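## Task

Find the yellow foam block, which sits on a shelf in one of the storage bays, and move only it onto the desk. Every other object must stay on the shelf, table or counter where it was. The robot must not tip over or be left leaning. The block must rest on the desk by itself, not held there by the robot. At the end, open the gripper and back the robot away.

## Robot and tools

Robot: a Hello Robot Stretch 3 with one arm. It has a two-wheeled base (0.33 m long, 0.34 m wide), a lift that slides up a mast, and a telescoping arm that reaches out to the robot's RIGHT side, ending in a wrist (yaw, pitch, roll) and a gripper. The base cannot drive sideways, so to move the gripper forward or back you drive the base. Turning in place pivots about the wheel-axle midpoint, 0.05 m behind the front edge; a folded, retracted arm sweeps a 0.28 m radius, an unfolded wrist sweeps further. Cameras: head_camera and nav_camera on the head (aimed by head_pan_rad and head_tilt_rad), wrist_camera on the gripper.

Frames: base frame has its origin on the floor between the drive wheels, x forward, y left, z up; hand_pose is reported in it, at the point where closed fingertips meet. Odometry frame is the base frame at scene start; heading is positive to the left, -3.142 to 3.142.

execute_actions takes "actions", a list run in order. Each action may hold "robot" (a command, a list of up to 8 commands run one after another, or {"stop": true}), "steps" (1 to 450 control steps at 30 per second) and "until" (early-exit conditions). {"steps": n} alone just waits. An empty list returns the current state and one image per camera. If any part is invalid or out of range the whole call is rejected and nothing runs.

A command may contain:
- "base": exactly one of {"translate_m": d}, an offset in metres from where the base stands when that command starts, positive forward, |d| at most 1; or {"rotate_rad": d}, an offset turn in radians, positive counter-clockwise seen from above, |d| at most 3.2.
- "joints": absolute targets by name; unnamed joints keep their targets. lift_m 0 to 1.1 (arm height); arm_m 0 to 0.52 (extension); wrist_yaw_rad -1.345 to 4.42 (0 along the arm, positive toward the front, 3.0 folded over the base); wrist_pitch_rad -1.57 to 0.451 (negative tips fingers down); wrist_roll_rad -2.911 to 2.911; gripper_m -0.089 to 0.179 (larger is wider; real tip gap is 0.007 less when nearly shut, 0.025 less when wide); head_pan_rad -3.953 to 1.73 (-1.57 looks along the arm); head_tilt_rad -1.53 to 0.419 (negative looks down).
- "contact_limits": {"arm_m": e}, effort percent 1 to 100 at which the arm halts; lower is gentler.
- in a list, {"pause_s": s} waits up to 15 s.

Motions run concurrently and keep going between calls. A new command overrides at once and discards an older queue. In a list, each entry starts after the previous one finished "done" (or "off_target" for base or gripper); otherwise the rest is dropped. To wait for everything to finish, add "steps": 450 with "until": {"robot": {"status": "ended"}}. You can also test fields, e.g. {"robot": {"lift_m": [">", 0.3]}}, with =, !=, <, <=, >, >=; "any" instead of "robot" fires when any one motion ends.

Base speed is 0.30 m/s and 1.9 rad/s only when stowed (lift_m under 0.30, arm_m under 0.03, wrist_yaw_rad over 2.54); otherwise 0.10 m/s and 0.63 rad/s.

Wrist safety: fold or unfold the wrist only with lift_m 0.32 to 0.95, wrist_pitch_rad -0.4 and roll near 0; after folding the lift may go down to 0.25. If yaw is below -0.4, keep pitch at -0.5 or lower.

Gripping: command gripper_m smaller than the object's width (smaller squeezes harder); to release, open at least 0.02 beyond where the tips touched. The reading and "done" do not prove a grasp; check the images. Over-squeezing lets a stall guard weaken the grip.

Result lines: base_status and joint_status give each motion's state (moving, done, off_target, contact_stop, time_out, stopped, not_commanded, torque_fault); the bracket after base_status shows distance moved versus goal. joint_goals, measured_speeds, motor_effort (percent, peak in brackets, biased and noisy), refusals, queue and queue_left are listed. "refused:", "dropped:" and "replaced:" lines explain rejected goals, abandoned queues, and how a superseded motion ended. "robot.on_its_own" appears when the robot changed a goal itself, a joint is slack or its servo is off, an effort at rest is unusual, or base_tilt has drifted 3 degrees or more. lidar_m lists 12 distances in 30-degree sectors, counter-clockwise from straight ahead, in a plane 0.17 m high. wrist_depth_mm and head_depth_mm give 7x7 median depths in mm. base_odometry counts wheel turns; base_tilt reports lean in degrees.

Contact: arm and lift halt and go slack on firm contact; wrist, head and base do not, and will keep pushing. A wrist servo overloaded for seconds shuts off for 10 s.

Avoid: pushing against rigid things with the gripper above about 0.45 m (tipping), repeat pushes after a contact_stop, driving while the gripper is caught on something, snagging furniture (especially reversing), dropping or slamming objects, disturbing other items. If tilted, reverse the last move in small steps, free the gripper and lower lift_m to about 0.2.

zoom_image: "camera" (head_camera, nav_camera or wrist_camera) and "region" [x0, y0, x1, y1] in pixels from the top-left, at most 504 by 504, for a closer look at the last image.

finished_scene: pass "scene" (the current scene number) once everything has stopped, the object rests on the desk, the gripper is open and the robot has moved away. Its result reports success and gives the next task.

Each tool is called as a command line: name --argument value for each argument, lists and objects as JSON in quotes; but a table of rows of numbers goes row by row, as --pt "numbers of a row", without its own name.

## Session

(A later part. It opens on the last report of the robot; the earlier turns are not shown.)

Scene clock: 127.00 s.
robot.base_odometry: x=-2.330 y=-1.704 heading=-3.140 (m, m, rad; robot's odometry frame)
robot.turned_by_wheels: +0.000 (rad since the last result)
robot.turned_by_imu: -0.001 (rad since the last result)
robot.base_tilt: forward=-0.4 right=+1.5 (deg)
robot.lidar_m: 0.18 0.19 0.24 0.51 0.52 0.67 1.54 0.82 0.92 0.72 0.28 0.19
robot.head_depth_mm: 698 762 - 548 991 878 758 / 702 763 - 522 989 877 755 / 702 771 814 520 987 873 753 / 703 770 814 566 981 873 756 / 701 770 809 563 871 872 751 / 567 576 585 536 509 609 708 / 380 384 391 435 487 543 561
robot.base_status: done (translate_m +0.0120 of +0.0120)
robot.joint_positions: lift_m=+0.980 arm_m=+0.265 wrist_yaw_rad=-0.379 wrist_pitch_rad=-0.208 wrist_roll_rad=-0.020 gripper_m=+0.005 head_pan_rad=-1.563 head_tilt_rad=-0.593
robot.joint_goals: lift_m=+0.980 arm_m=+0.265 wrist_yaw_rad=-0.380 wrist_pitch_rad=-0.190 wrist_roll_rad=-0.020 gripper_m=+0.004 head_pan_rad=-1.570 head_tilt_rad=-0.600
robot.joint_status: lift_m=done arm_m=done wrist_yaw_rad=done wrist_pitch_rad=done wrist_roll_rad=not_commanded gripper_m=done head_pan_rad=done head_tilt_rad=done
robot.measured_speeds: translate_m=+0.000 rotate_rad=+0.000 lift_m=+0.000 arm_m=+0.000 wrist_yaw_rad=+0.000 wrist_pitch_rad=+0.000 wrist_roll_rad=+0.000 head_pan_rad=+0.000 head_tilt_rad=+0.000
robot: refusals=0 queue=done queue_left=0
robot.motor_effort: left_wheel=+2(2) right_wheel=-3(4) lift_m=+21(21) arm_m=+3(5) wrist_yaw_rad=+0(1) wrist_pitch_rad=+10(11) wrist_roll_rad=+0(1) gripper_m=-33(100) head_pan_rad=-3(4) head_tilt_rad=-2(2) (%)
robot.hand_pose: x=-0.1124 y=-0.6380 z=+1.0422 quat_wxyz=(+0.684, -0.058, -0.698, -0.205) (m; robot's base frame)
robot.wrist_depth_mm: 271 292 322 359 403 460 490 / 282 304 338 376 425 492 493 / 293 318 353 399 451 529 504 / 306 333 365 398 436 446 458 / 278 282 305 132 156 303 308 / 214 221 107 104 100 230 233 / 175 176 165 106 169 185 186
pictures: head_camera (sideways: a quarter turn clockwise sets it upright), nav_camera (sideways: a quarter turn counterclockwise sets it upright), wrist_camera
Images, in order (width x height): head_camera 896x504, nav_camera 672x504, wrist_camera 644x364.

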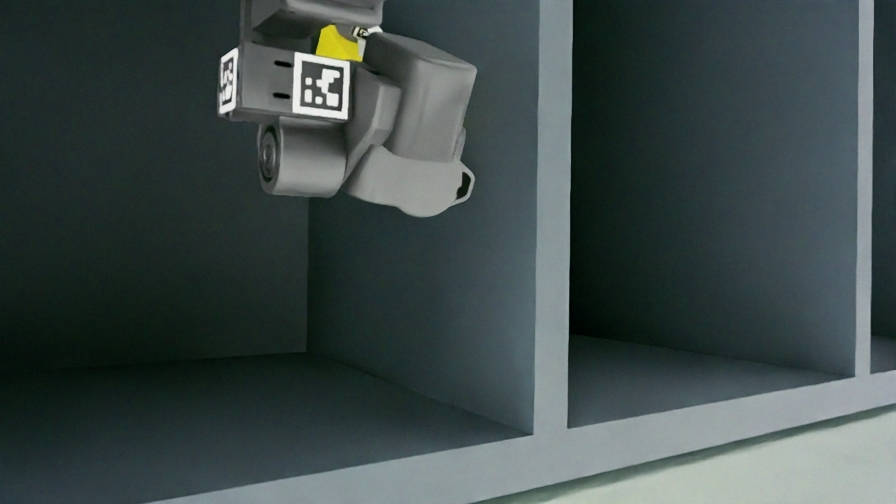

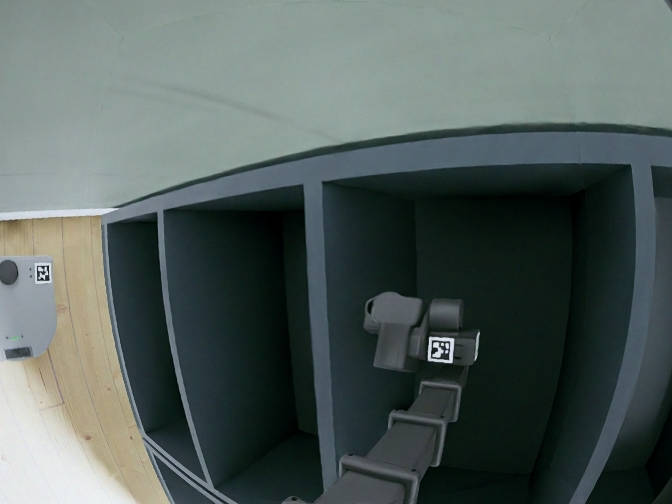

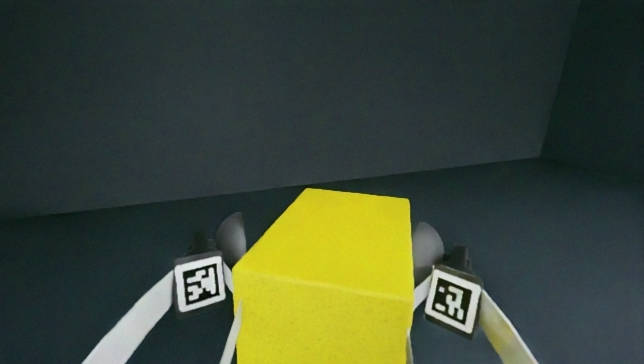

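execute_actions --actions '[{"robot":[{"joints":{"arm_m":0.0,"wrist_yaw_rad":0}},{"base":{"translate_m":-0.35},"joints":{"lift_m":0.6,"wrist_pitch_rad":-0.4}},{"joints":{"wrist_yaw_rad":2.65,"lift_m":0.285}},{"base":{"translate_m":-1.0}}],"steps":450,"until":{"robot":{"status":"ended"}}},{"steps":200,"until":{"robot":{"status":"ended"}}}]'

execute_actions --actions '[{"robot":[{"base":{"translate_m":-1.0}},{"base":{"rotate_rad":-2.4},"joints":{"head_tilt_rad":-0.4}},{"joints":{"lift_m":0.9}}],"steps":450,"until":{"robot":{"status":"ended"}}}]'

Scene clock: 157.90 s.
robot.base_odometry: x=-0.980 y=-1.702 heading=-3.140 (m, m, rad; robot's odometry frame)
robot.turned_by_wheels: +0.000 (rad since the last result)
robot.turned_by_imu: -0.003 (rad since the last result)
robot.base_tilt: forward=-0.4 right=+1.5 (deg)
robot.lidar_m: 1.52 0.62 0.43 0.40 0.41 1.93 2.25 2.30 0.60 0.94 0.82 0.74
robot.head_depth_mm: 786 856 824 597 918 857 935 / 789 871 820 595 1091 885 1128 / 790 865 813 593 1085 877 1156 / 793 867 812 590 1084 875 1152 / 791 869 810 589 1079 874 1147 / 788 869 807 587 1073 874 1146 / 790 873 803 612 1069 870 1145
robot.base_status: done (translate_m -1.0000 of -1.0000)
robot.joint_positions: lift_m=+0.285 arm_m=+0.003 wrist_yaw_rad=+2.649 wrist_pitch_rad=-0.417 wrist_roll_rad=-0.020 gripper_m=+0.041 head_pan_rad=-1.563 head_tilt_rad=-0.593
robot.joint_goals: lift_m=+0.285 arm_m=+0.000 wrist_yaw_rad=+2.650 wrist_pitch_rad=-0.400 wrist_roll_rad=-0.020 gripper_m=+0.040 head_pan_rad=-1.570 head_tilt_rad=-0.600
robot.joint_status: lift_m=done arm_m=done wrist_yaw_rad=done wrist_pitch_rad=done wrist_roll_rad=not_commanded gripper_m=done head_pan_rad=done head_tilt_rad=done
robot.measured_speeds: translate_m=+0.000 rotate_rad=+0.000 lift_m=+0.000 arm_m=+0.000 wrist_yaw_rad=+0.000 wrist_pitch_rad=+0.000 wrist_roll_rad=+0.000 head_pan_rad=+0.000 head_tilt_rad=+0.000
robot: refusals=0 queue=done queue_left=0
robot.on_its_own: gripper_m is held at +0.040, not at your +0.000, by its stall guard, which is not easing now
robot.motor_effort: left_wheel=+1(6) right_wheel=-1(7) lift_m=+16(20) arm_m=-4(5) wrist_yaw_rad=+1(3) wrist_pitch_rad=+10(10) wrist_roll_rad=+1(0) gripper_m=-10(33) head_pan_rad=-4(4) head_tilt_rad=-4(3) (%)
robot.hand_pose: x=+0.0850 y=+0.0499 z=+0.2980 quat_wxyz=(+0.311, +0.700, -0.024, +0.642) (m; robot's base frame)
robot.wrist_depth_mm: 332 367 411 468 554 669 836 / 351 390 441 121 117 749 - / 370 414 469 113 110 850 - / 403 445 486 107 106 796 801 / 434 483 105 101 101 626 633 / - 493 481 97 95 521 521 / - - - 437 431 446 442
pictures: head_camera (sideways: a quarter turn clockwise sets it upright), nav_camera (sideways: a quarter turn counterclockwise sets it upright), wrist_camera
Images, in order (width x height): head_camera 896x504, nav_camera 672x504, wrist_camera 644x364.

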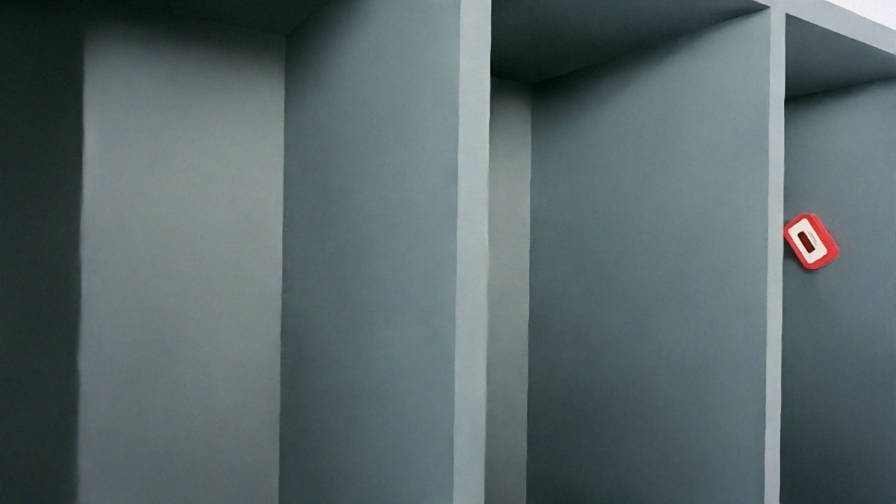

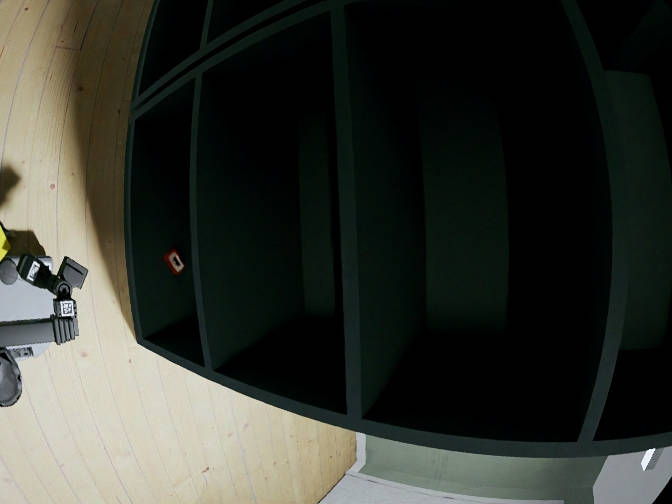

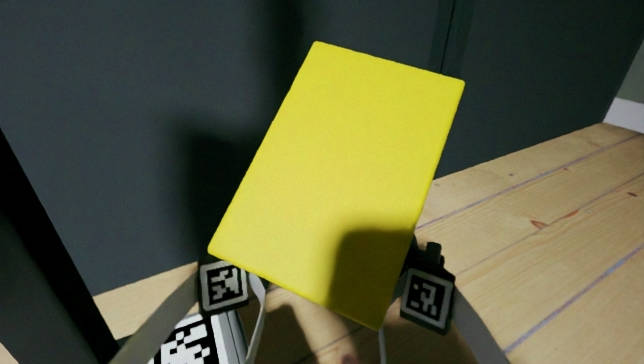

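Scene clock: 172.03 s.
robot.base_odometry: x=+0.020 y=-1.700 heading=+0.744 (m, m, rad; robot's odometry frame)
robot.turned_by_wheels: -2.400 (rad since the last result)
robot.turned_by_imu: -2.407 (rad since the last result)
robot.base_tilt: forward=-0.5 right=+1.5 (deg)
robot.lidar_m: 1.38 2.14 2.06 0.87 1.79 0.80 0.73 1.88 1.86 1.01 1.07 1.26
robot.head_depth_mm: 2120 2273 1910 1983 2191 1771 1425 / 1917 2095 1876 1108 2068 1765 1412 / 1706 1844 1842 950 1566 1763 1420 / 1526 1641 1677 947 2035 1696 1410 / 1391 1478 1541 939 1835 1581 1338 / 1270 1355 1409 1078 1611 1682 1407 / 1180 1241 1307 1361 1496 1578 1400
robot.base_status: done (rotate_rad -2.3999 of -2.4000)
robot.joint_positions: lift_m=+0.900 arm_m=+0.003 wrist_yaw_rad=+2.649 wrist_pitch_rad=-0.417 wrist_roll_rad=-0.020 gripper_m=+0.041 head_pan_rad=-1.563 head_tilt_rad=-0.408
robot.joint_goals: lift_m=+0.900 arm_m=+0.000 wrist_yaw_rad=+2.650 wrist_pitch_rad=-0.400 wrist_roll_rad=-0.020 gripper_m=+0.040 head_pan_rad=-1.570 head_tilt_rad=-0.400
robot.joint_status: lift_m=done arm_m=done wrist_yaw_rad=done wrist_pitch_rad=done wrist_roll_rad=not_commanded gripper_m=done head_pan_rad=done head_tilt_rad=done
robot.measured_speeds: translate_m=+0.000 rotate_rad=+0.000 lift_m=+0.000 arm_m=+0.000 wrist_yaw_rad=+0.000 wrist_pitch_rad=+0.000 wrist_roll_rad=+0.000 head_pan_rad=+0.000 head_tilt_rad=+0.000
robot: refusals=0 queue=done queue_left=0
robot.on_its_own: gripper_m is held at +0.040, not at your +0.000, by its stall guard, which is not easing now
robot.motor_effort: left_wheel=+2(10) right_wheel=-3(9) lift_m=+21(22) arm_m=-4(4) wrist_yaw_rad=+1(1) wrist_pitch_rad=+10(10) wrist_roll_rad=+0(0) gripper_m=-10(11) head_pan_rad=-4(4) head_tilt_rad=+4(21) (%)
robot.hand_pose: x=+0.0850 y=+0.0498 z=+0.9127 quat_wxyz=(+0.311, +0.700, -0.023, +0.642) (m; robot's base frame)
robot.wrist_depth_mm: 700 836 - - - - - / - 869 - 121 117 - - / - 894 - 113 111 - - / - 942 - 107 105 - - / - - 105 102 101 - - / - - - 97 95 - - / - - - - - - -
pictures: head_camera (sideways: a quarter turn clockwise sets it upright), nav_camera (sideways: a quarter turn counterclockwise sets it upright), wrist_camera
Images, in order (width x height): head_camera 896x504, nav_camera 672x504, wrist_camera 644x364.

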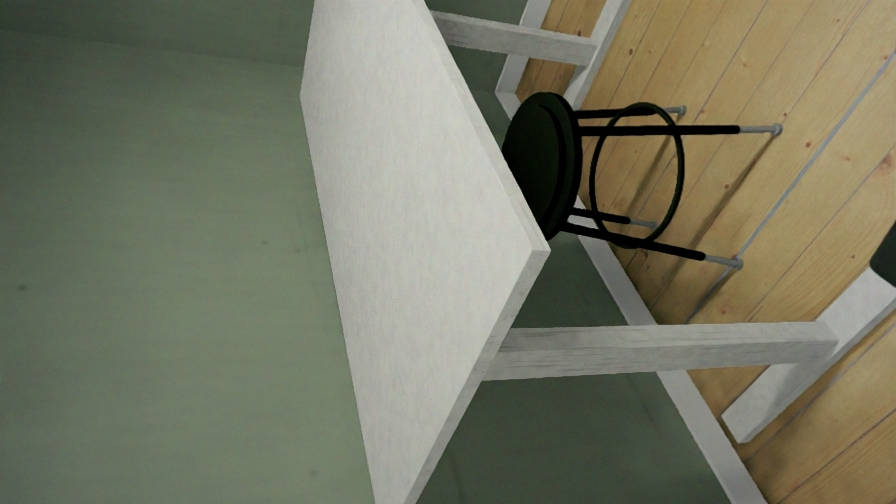

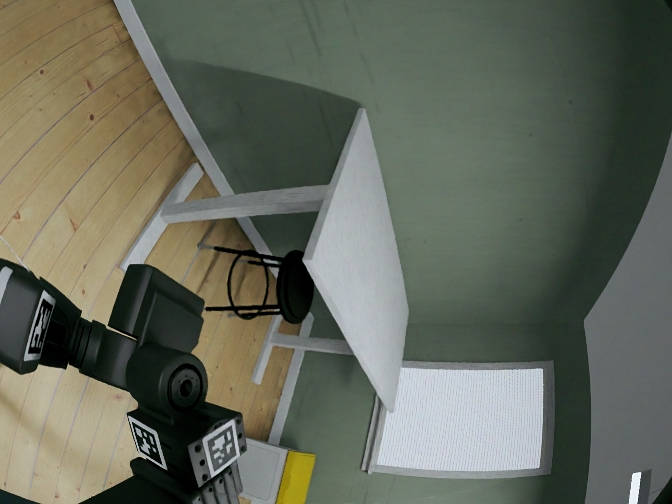

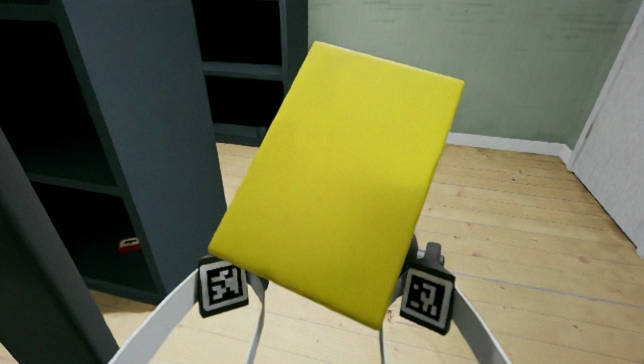

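execute_actions --actions '[{"robot":[{"base":{"rotate_rad":0.83},"joints":{"wrist_yaw_rad":0,"head_tilt_rad":-0.6}},{"base":{"translate_m":-0.72},"joints":{"lift_m":1.1,"wrist_pitch_rad":-0.6}},{"joints":{"arm_m":0.35}}],"steps":450,"until":{"robot":{"arm_m_goal":[">",0.1]}}},{"robot":{"stop":true},"steps":10}]'

Scene clock: 191.63 s.
robot.base_odometry: x=+0.021 y=-2.420 heading=+1.573 (m, m, rad; robot's odometry frame)
robot.turned_by_wheels: +0.830 (rad since the last result)
robot.turned_by_imu: +0.833 (rad since the last result)
robot.base_tilt: forward=-0.4 right=+1.5 (deg)
robot.lidar_m: 3.00 1.44 0.64 0.60 2.45 1.72 1.14 1.41 0.75 0.85 1.33 1.75
robot.head_depth_mm: - - - - - - 1203 / - - - - - - 1222 / 1078 1162 - 313 - 1414 1255 / 1075 1189 922 670 1669 1453 1250 / 1081 1184 921 638 1656 1443 1241 / 1078 1195 1259 635 1678 1481 1248 / 1085 1196 1326 1420 1687 1468 1246
robot.base_status: done (translate_m -0.7200 of -0.7200)
robot.joint_positions: lift_m=+1.099 arm_m=+0.003 wrist_yaw_rad=+0.002 wrist_pitch_rad=-0.613 wrist_roll_rad=-0.020 gripper_m=+0.041 head_pan_rad=-1.563 head_tilt_rad=-0.593
robot.joint_goals: lift_m=+1.100 arm_m=+0.003 wrist_yaw_rad=+0.000 wrist_pitch_rad=-0.600 wrist_roll_rad=-0.020 gripper_m=+0.040 head_pan_rad=-1.570 head_tilt_rad=-0.600
robot.joint_status: lift_m=done arm_m=stopped wrist_yaw_rad=done wrist_pitch_rad=done wrist_roll_rad=not_commanded gripper_m=done head_pan_rad=done head_tilt_rad=done
robot.measured_speeds: translate_m=+0.000 rotate_rad=+0.000 lift_m=+0.000 arm_m=+0.000 wrist_yaw_rad=+0.000 wrist_pitch_rad=+0.000 wrist_roll_rad=+0.000 head_pan_rad=+0.000 head_tilt_rad=+0.000
robot: refusals=0 queue=stopped queue_left=0
robot.on_its_own: gripper_m is held at +0.040, not at your +0.000, by its stall guard, which is not easing now
robot.motor_effort: left_wheel=-2(7) right_wheel=+2(6) lift_m=+21(22) arm_m=-3(5) wrist_yaw_rad=-1(3) wrist_pitch_rad=+8(9) wrist_roll_rad=+0(0) gripper_m=-11(11) head_pan_rad=-4(4) head_tilt_rad=-3(21) (%)
robot.hand_pose: x=-0.0212 y=-0.3436 z=+1.0707 quat_wxyz=(+0.681, +0.216, -0.667, -0.211) (m; robot's base frame)
robot.wrist_depth_mm: 969 962 928 807 793 821 818 / - - 589 121 117 587 594 / - - 459 113 110 470 466 / - 383 367 107 106 383 385 / - - 105 102 101 811 - / - - - 97 95 - - / - - - - - - -
pictures: head_camera (sideways: a quarter turn clockwise sets it upright), nav_camera (sideways: a quarter turn counterclockwise sets it upright), wrist_camera
Images, in order (width x height): head_camera 896x504, nav_camera 672x504, wrist_camera 644x364.

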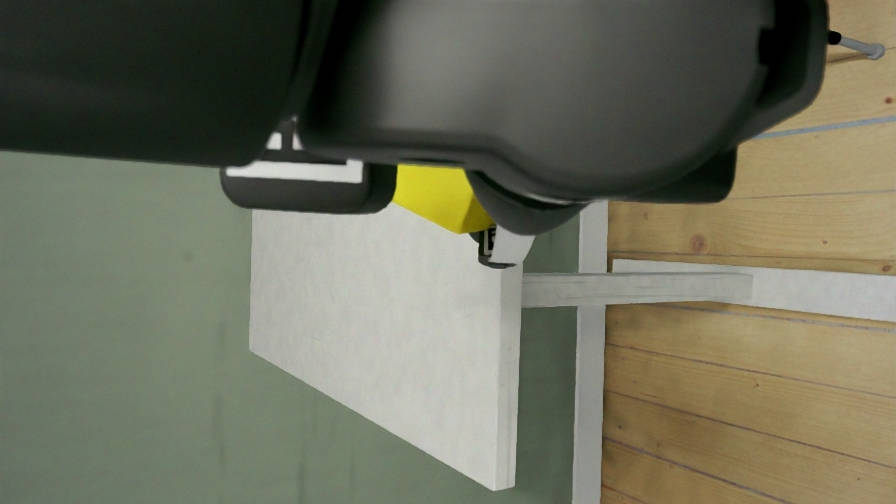

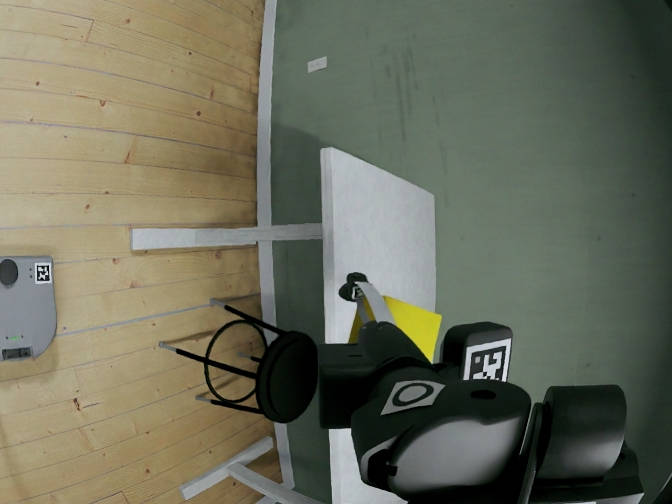

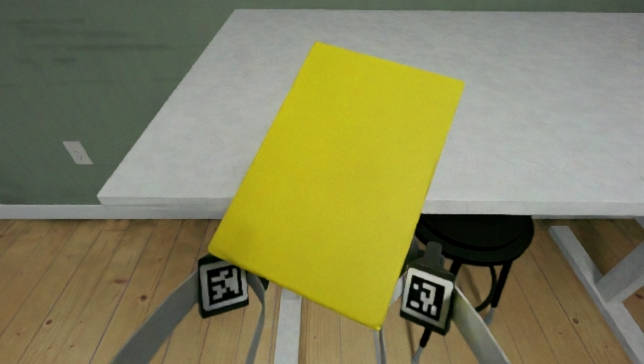

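execute_actions --actions '[{"robot":[{"joints":{"arm_m":0.45}},{"joints":{"wrist_pitch_rad":-1.0}}],"steps":450,"until":{"robot":{"status":"ended"}}}]'

Scene clock: 203.87 s.
robot.base_odometry: x=+0.021 y=-2.420 heading=+1.573 (m, m, rad; robot's odometry frame)
robot.turned_by_wheels: +0.000 (rad since the last result)
robot.turned_by_imu: -0.001 (rad since the last result)
robot.base_tilt: forward=-0.4 right=+1.5 (deg)
robot.lidar_m: 3.00 1.44 0.64 0.60 2.46 1.72 1.14 1.42 0.75 0.85 1.33 1.75
robot.head_depth_mm: 1093 1187 936 644 1054 1491 1227 / - 1199 873 645 1652 1418 1251 / 1064 - 778 642 1678 1488 1251 / 1079 1190 921 639 1664 1443 1249 / 1074 1191 919 637 1665 1449 1238 / 1079 1187 1271 636 1678 1477 1244 / 1078 1198 1330 1424 1686 1481 1241
robot.base_status: done (translate_m -0.7200 of -0.7200)
robot.joint_positions: lift_m=+1.099 arm_m=+0.450 wrist_yaw_rad=+0.001 wrist_pitch_rad=-1.006 wrist_roll_rad=-0.020 gripper_m=+0.041 head_pan_rad=-1.563 head_tilt_rad=-0.593
robot.joint_goals: lift_m=+1.100 arm_m=+0.450 wrist_yaw_rad=+0.000 wrist_pitch_rad=-1.000 wrist_roll_rad=-0.020 gripper_m=+0.040 head_pan_rad=-1.570 head_tilt_rad=-0.600
robot.joint_status: lift_m=done arm_m=done wrist_yaw_rad=done wrist_pitch_rad=done wrist_roll_rad=not_commanded gripper_m=done head_pan_rad=done head_tilt_rad=done
robot.measured_speeds: translate_m=+0.000 rotate_rad=+0.000 lift_m=+0.000 arm_m=+0.000 wrist_yaw_rad=+0.000 wrist_pitch_rad=+0.000 wrist_roll_rad=+0.000 head_pan_rad=+0.000 head_tilt_rad=+0.000
robot: refusals=0 queue=done queue_left=0
robot.on_its_own: gripper_m is held at +0.040, not at your +0.000, by its stall guard, which is not easing now
robot.motor_effort: left_wheel=-2(2) right_wheel=+2(3) lift_m=+20(21) arm_m=+3(3) wrist_yaw_rad=+0(1) wrist_pitch_rad=+4(8) wrist_roll_rad=+1(0) gripper_m=-11(11) head_pan_rad=-4(3) head_tilt_rad=-3(2) (%)
robot.hand_pose: x=-0.0215 y=-0.7115 z=+1.0086 quat_wxyz=(+0.626, +0.344, -0.613, -0.338) (m; robot's base frame)
robot.wrist_depth_mm: 662 322 317 314 313 310 307 / 293 290 290 121 117 284 281 / 270 269 266 113 110 261 259 / 249 247 242 107 106 241 239 / 232 231 105 102 101 225 223 / 216 216 208 97 95 211 210 / 203 203 201 199 197 198 196
pictures: head_camera (sideways: a quarter turn clockwise sets it upright), nav_camera (sideways: a quarter turn counterclockwise sets it upright), wrist_camera
Images, in order (width x height): head_camera 896x504, nav_camera 672x504, wrist_camera 644x364.

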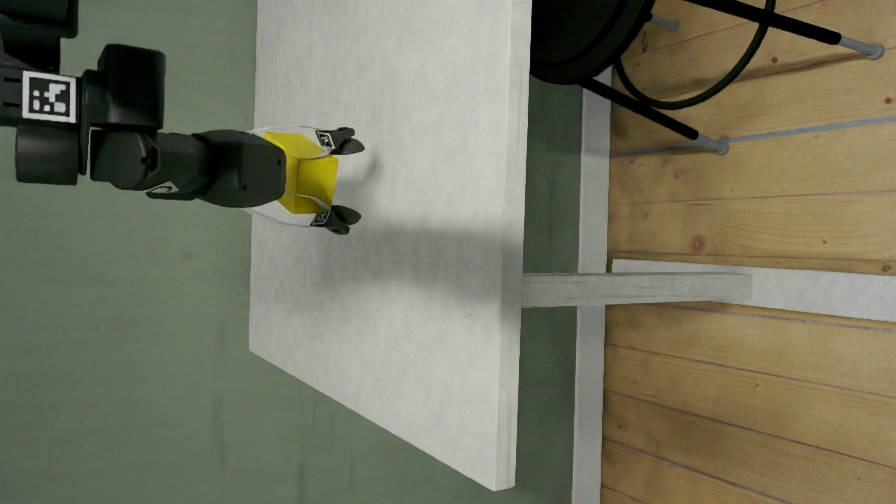

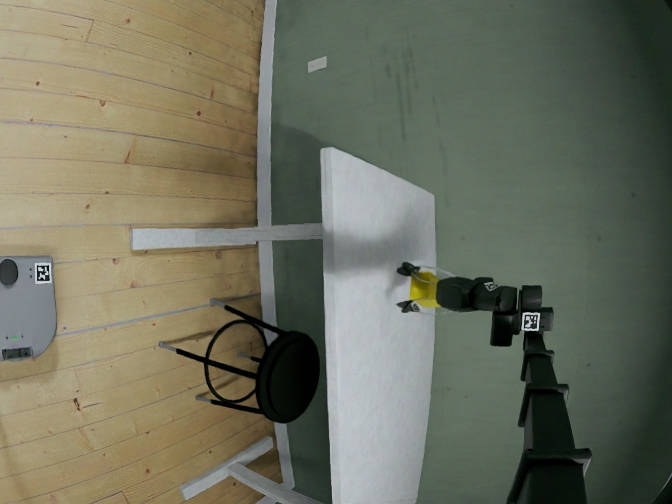

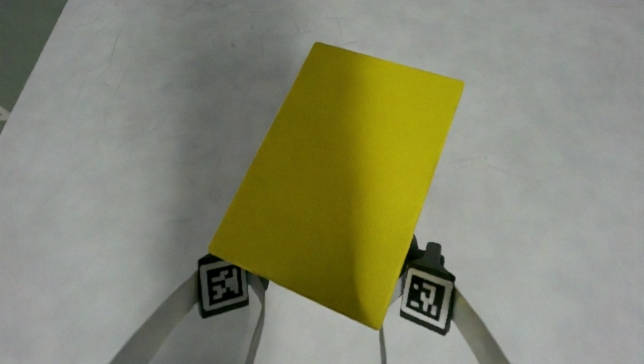

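execute_actions --actions '[{"robot":{"joints":{"lift_m":1.055,"wrist_pitch_rad":-1.06}},"steps":450,"until":{"robot":{"status":"ended"}}}]'

zoom_image --camera "head_camera" --region '[220,60,480,300]'

Scene clock: 215.07 s.
robot.base_odometry: x=+0.021 y=-2.420 heading=+1.574 (m, m, rad; robot's odometry frame)
robot.turned_by_wheels: +0.000 (rad since the last result)
robot.turned_by_imu: -0.003 (rad since the last result)
robot.base_tilt: forward=-0.4 right=+1.4 (deg)
robot.lidar_m: 3.04 1.44 0.64 0.60 2.46 1.72 1.14 1.42 0.75 0.85 1.33 1.74
robot.head_depth_mm: 1050 1192 937 648 1039 1483 1228 / 1047 1224 931 645 1658 1450 1259 / 1066 1166 687 642 1672 1496 1255 / 1076 1189 925 640 1657 1450 1248 / 1079 1184 918 638 1672 1446 1245 / 1087 1194 1263 636 1670 1477 1245 / 1084 1195 1330 1423 1675 1480 1243
robot.base_status: done (translate_m -0.7200 of -0.7200)
robot.joint_positions: lift_m=+1.064 arm_m=+0.450 wrist_yaw_rad=+0.002 wrist_pitch_rad=-1.060 wrist_roll_rad=-0.020 gripper_m=+0.041 head_pan_rad=-1.563 head_tilt_rad=-0.593
robot.joint_goals: lift_m=+1.064 arm_m=+0.450 wrist_yaw_rad=+0.000 wrist_pitch_rad=-1.060 wrist_roll_rad=-0.020 gripper_m=+0.040 head_pan_rad=-1.570 head_tilt_rad=-0.600
robot.joint_status: lift_m=contact_stop arm_m=done wrist_yaw_rad=done wrist_pitch_rad=done wrist_roll_rad=not_commanded gripper_m=done head_pan_rad=done head_tilt_rad=done
robot.measured_speeds: translate_m=+0.000 rotate_rad=+0.000 lift_m=+0.007 arm_m=+0.000 wrist_yaw_rad=+0.000 wrist_pitch_rad=-0.024 wrist_roll_rad=+0.000 head_pan_rad=+0.000 head_tilt_rad=+0.000
robot: refusals=0 queue=dropped queue_left=0
robot.on_its_own: gripper_m is held at +0.040, not at your +0.000, by its stall guard, which is not easing now; lift_m is slack since a contact_stop, until your next command for it (your +1.055 is given up)
robot.motor_effort: left_wheel=+1(3) right_wheel=-1(5) lift_m=+14(21) arm_m=+3(3) wrist_yaw_rad=-1(1) wrist_pitch_rad=+1(4) wrist_roll_rad=+0(0) gripper_m=-11(11) head_pan_rad=-3(4) head_tilt_rad=-3(3) (%)
robot.hand_pose: x=-0.0214 y=-0.6988 z=+0.9673 quat_wxyz=(+0.616, +0.362, -0.603, -0.354) (m; robot's base frame)
robot.wrist_depth_mm: 255 252 248 247 244 242 240 / 234 233 231 121 117 224 223 / 218 217 215 113 111 210 208 / 204 202 199 107 106 197 194 / 191 191 105 101 101 184 182 / 180 179 173 97 95 174 173 / 170 169 167 167 163 165 163
pictures: head_camera (sideways: a quarter turn clockwise sets it upright), nav_camera (sideways: a quarter turn counterclockwise sets it upright), wrist_camera
Images, in order (width x height): head_camera 896x504, nav_camera 672x504, wrist_camera 644x364.

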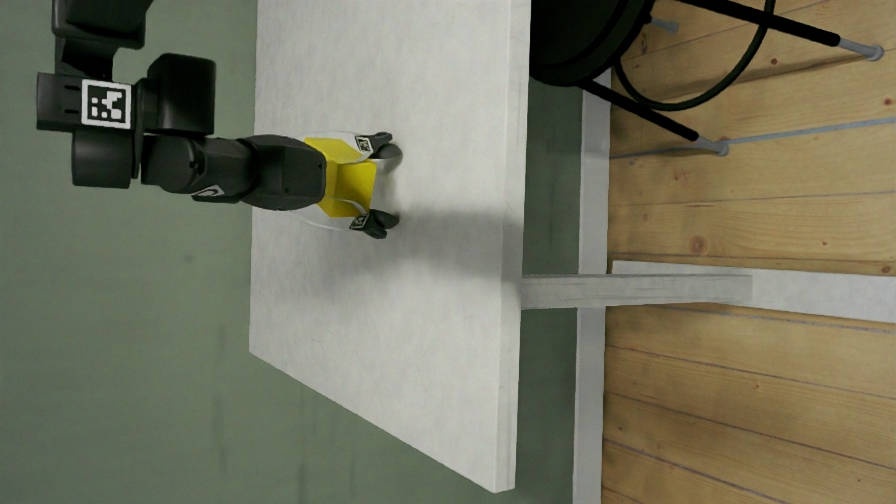

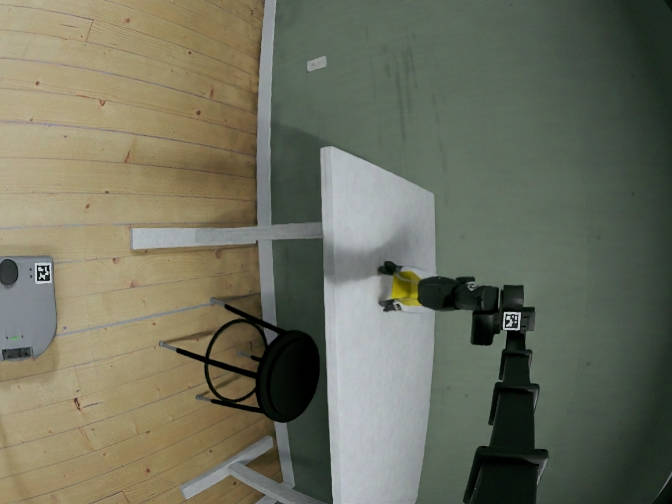

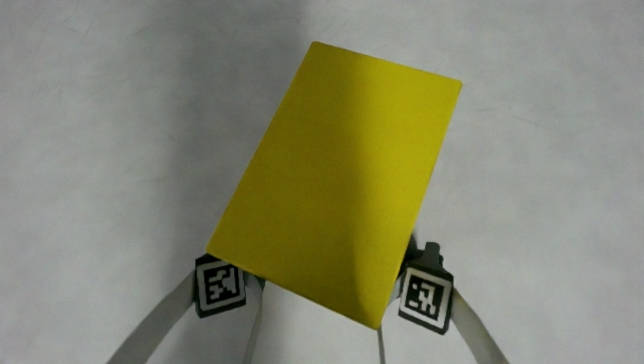

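Region (220, 60, 480, 300) of head_camera's 896x504 image, scaled by 1.938, with more detail than that image has; it fills the top 465 rows of this view, and the rest is white.

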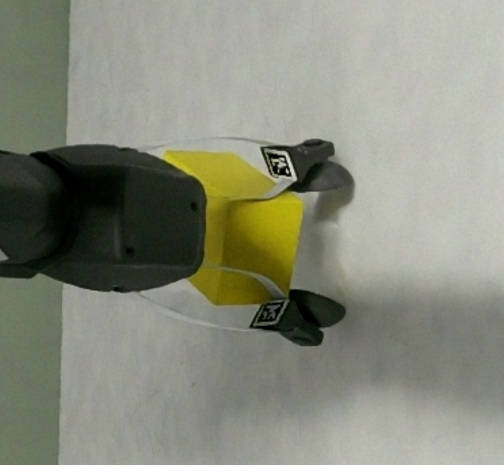

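execute_actions --actions '[{"robot":[{"joints":{"lift_m":1.067}},{"joints":{"gripper_m":0.07}},{"joints":{"gripper_m":0.14}},{"joints":{"lift_m":1.1}},{"joints":{"arm_m":0.05}}],"steps":450,"until":{"robot":{"status":"ended"}}}]'

Scene clock: 227.90 s.
robot.base_odometry: x=+0.021 y=-2.420 heading=+1.574 (m, m, rad; robot's odometry frame)
robot.turned_by_wheels: +0.000 (rad since the last result)
robot.turned_by_imu: -0.002 (rad since the last result)
robot.base_tilt: forward=-0.4 right=+1.5 (deg)
robot.lidar_m: 3.05 1.44 0.64 0.60 2.47 1.72 1.14 1.42 0.75 0.85 1.33 1.74
robot.head_depth_mm: - - - - 1033 1421 1227 / - - - - - 1414 1250 / 1076 1187 1058 - - 1447 1252 / 1077 1185 922 641 1668 1448 1249 / 1082 1183 918 637 1667 1451 1250 / 1087 1184 1263 636 1662 1484 1239 / 1088 1193 1330 1411 1674 1475 1242
robot.base_status: done (translate_m -0.7200 of -0.7200)
robot.joint_positions: lift_m=+1.099 arm_m=+0.050 wrist_yaw_rad=+0.001 wrist_pitch_rad=-1.065 wrist_roll_rad=-0.020 gripper_m=+0.140 head_pan_rad=-1.563 head_tilt_rad=-0.593
robot.joint_goals: lift_m=+1.100 arm_m=+0.050 wrist_yaw_rad=+0.000 wrist_pitch_rad=-1.060 wrist_roll_rad=-0.020 gripper_m=+0.140 head_pan_rad=-1.570 head_tilt_rad=-0.600
robot.joint_status: lift_m=done arm_m=done wrist_yaw_rad=done wrist_pitch_rad=done wrist_roll_rad=not_commanded gripper_m=done head_pan_rad=done head_tilt_rad=done
robot.measured_speeds: translate_m=+0.000 rotate_rad=+0.000 lift_m=+0.000 arm_m=+0.000 wrist_yaw_rad=+0.000 wrist_pitch_rad=+0.000 wrist_roll_rad=+0.000 head_pan_rad=+0.000 head_tilt_rad=+0.000
robot: refusals=0 queue=done queue_left=0
robot.motor_effort: left_wheel=-1(1) right_wheel=+0(4) lift_m=+21(23) arm_m=-4(6) wrist_yaw_rad=-1(1) wrist_pitch_rad=+3(3) wrist_roll_rad=+0(0) gripper_m=+0(81) head_pan_rad=-3(3) head_tilt_rad=-2(4) (%)
robot.hand_pose: x=-0.0215 y=-0.2984 z=+1.0021 quat_wxyz=(+0.616, +0.363, -0.603, -0.355) (m; robot's base frame)
robot.wrist_depth_mm: - 301 296 294 293 291 287 / - - - - - 722 - / - - - - - - - / - - - - - - - / - - - - - - - / - - - - - - - / - - - - - - -
pictures: head_camera (sideways: a quarter turn clockwise sets it upright), nav_camera (sideways: a quarter turn counterclockwise sets it upright), wrist_camera
Images, in order (width x height): head_camera 896x504, nav_camera 672x504, wrist_camera 644x364.

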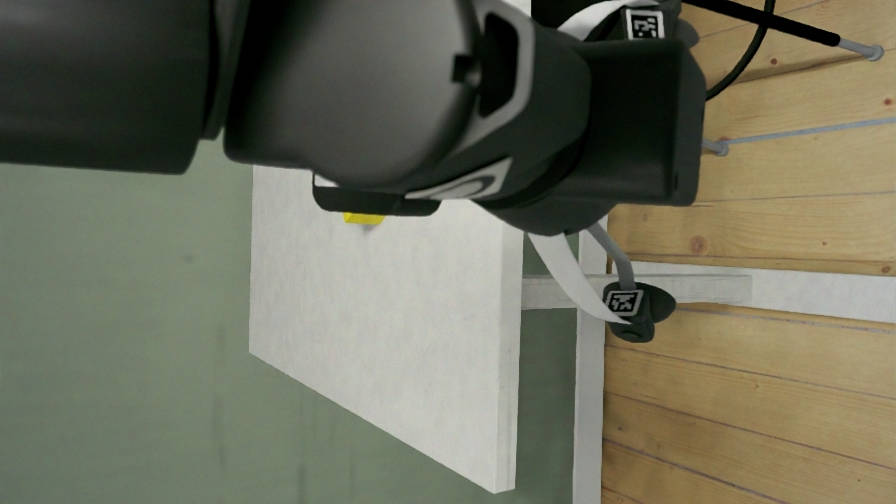

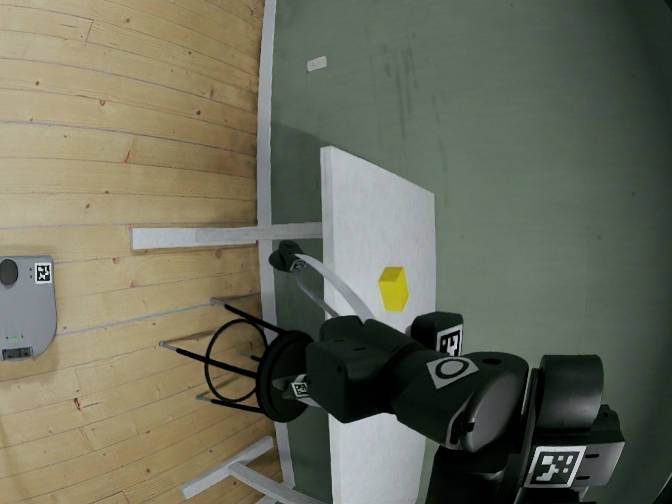

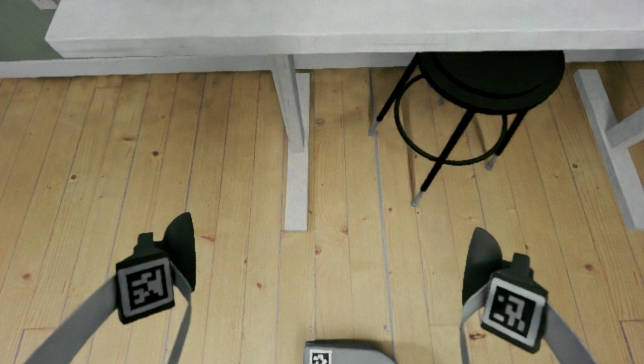

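finished_scene --scene 1

The scene is finished: the task was done.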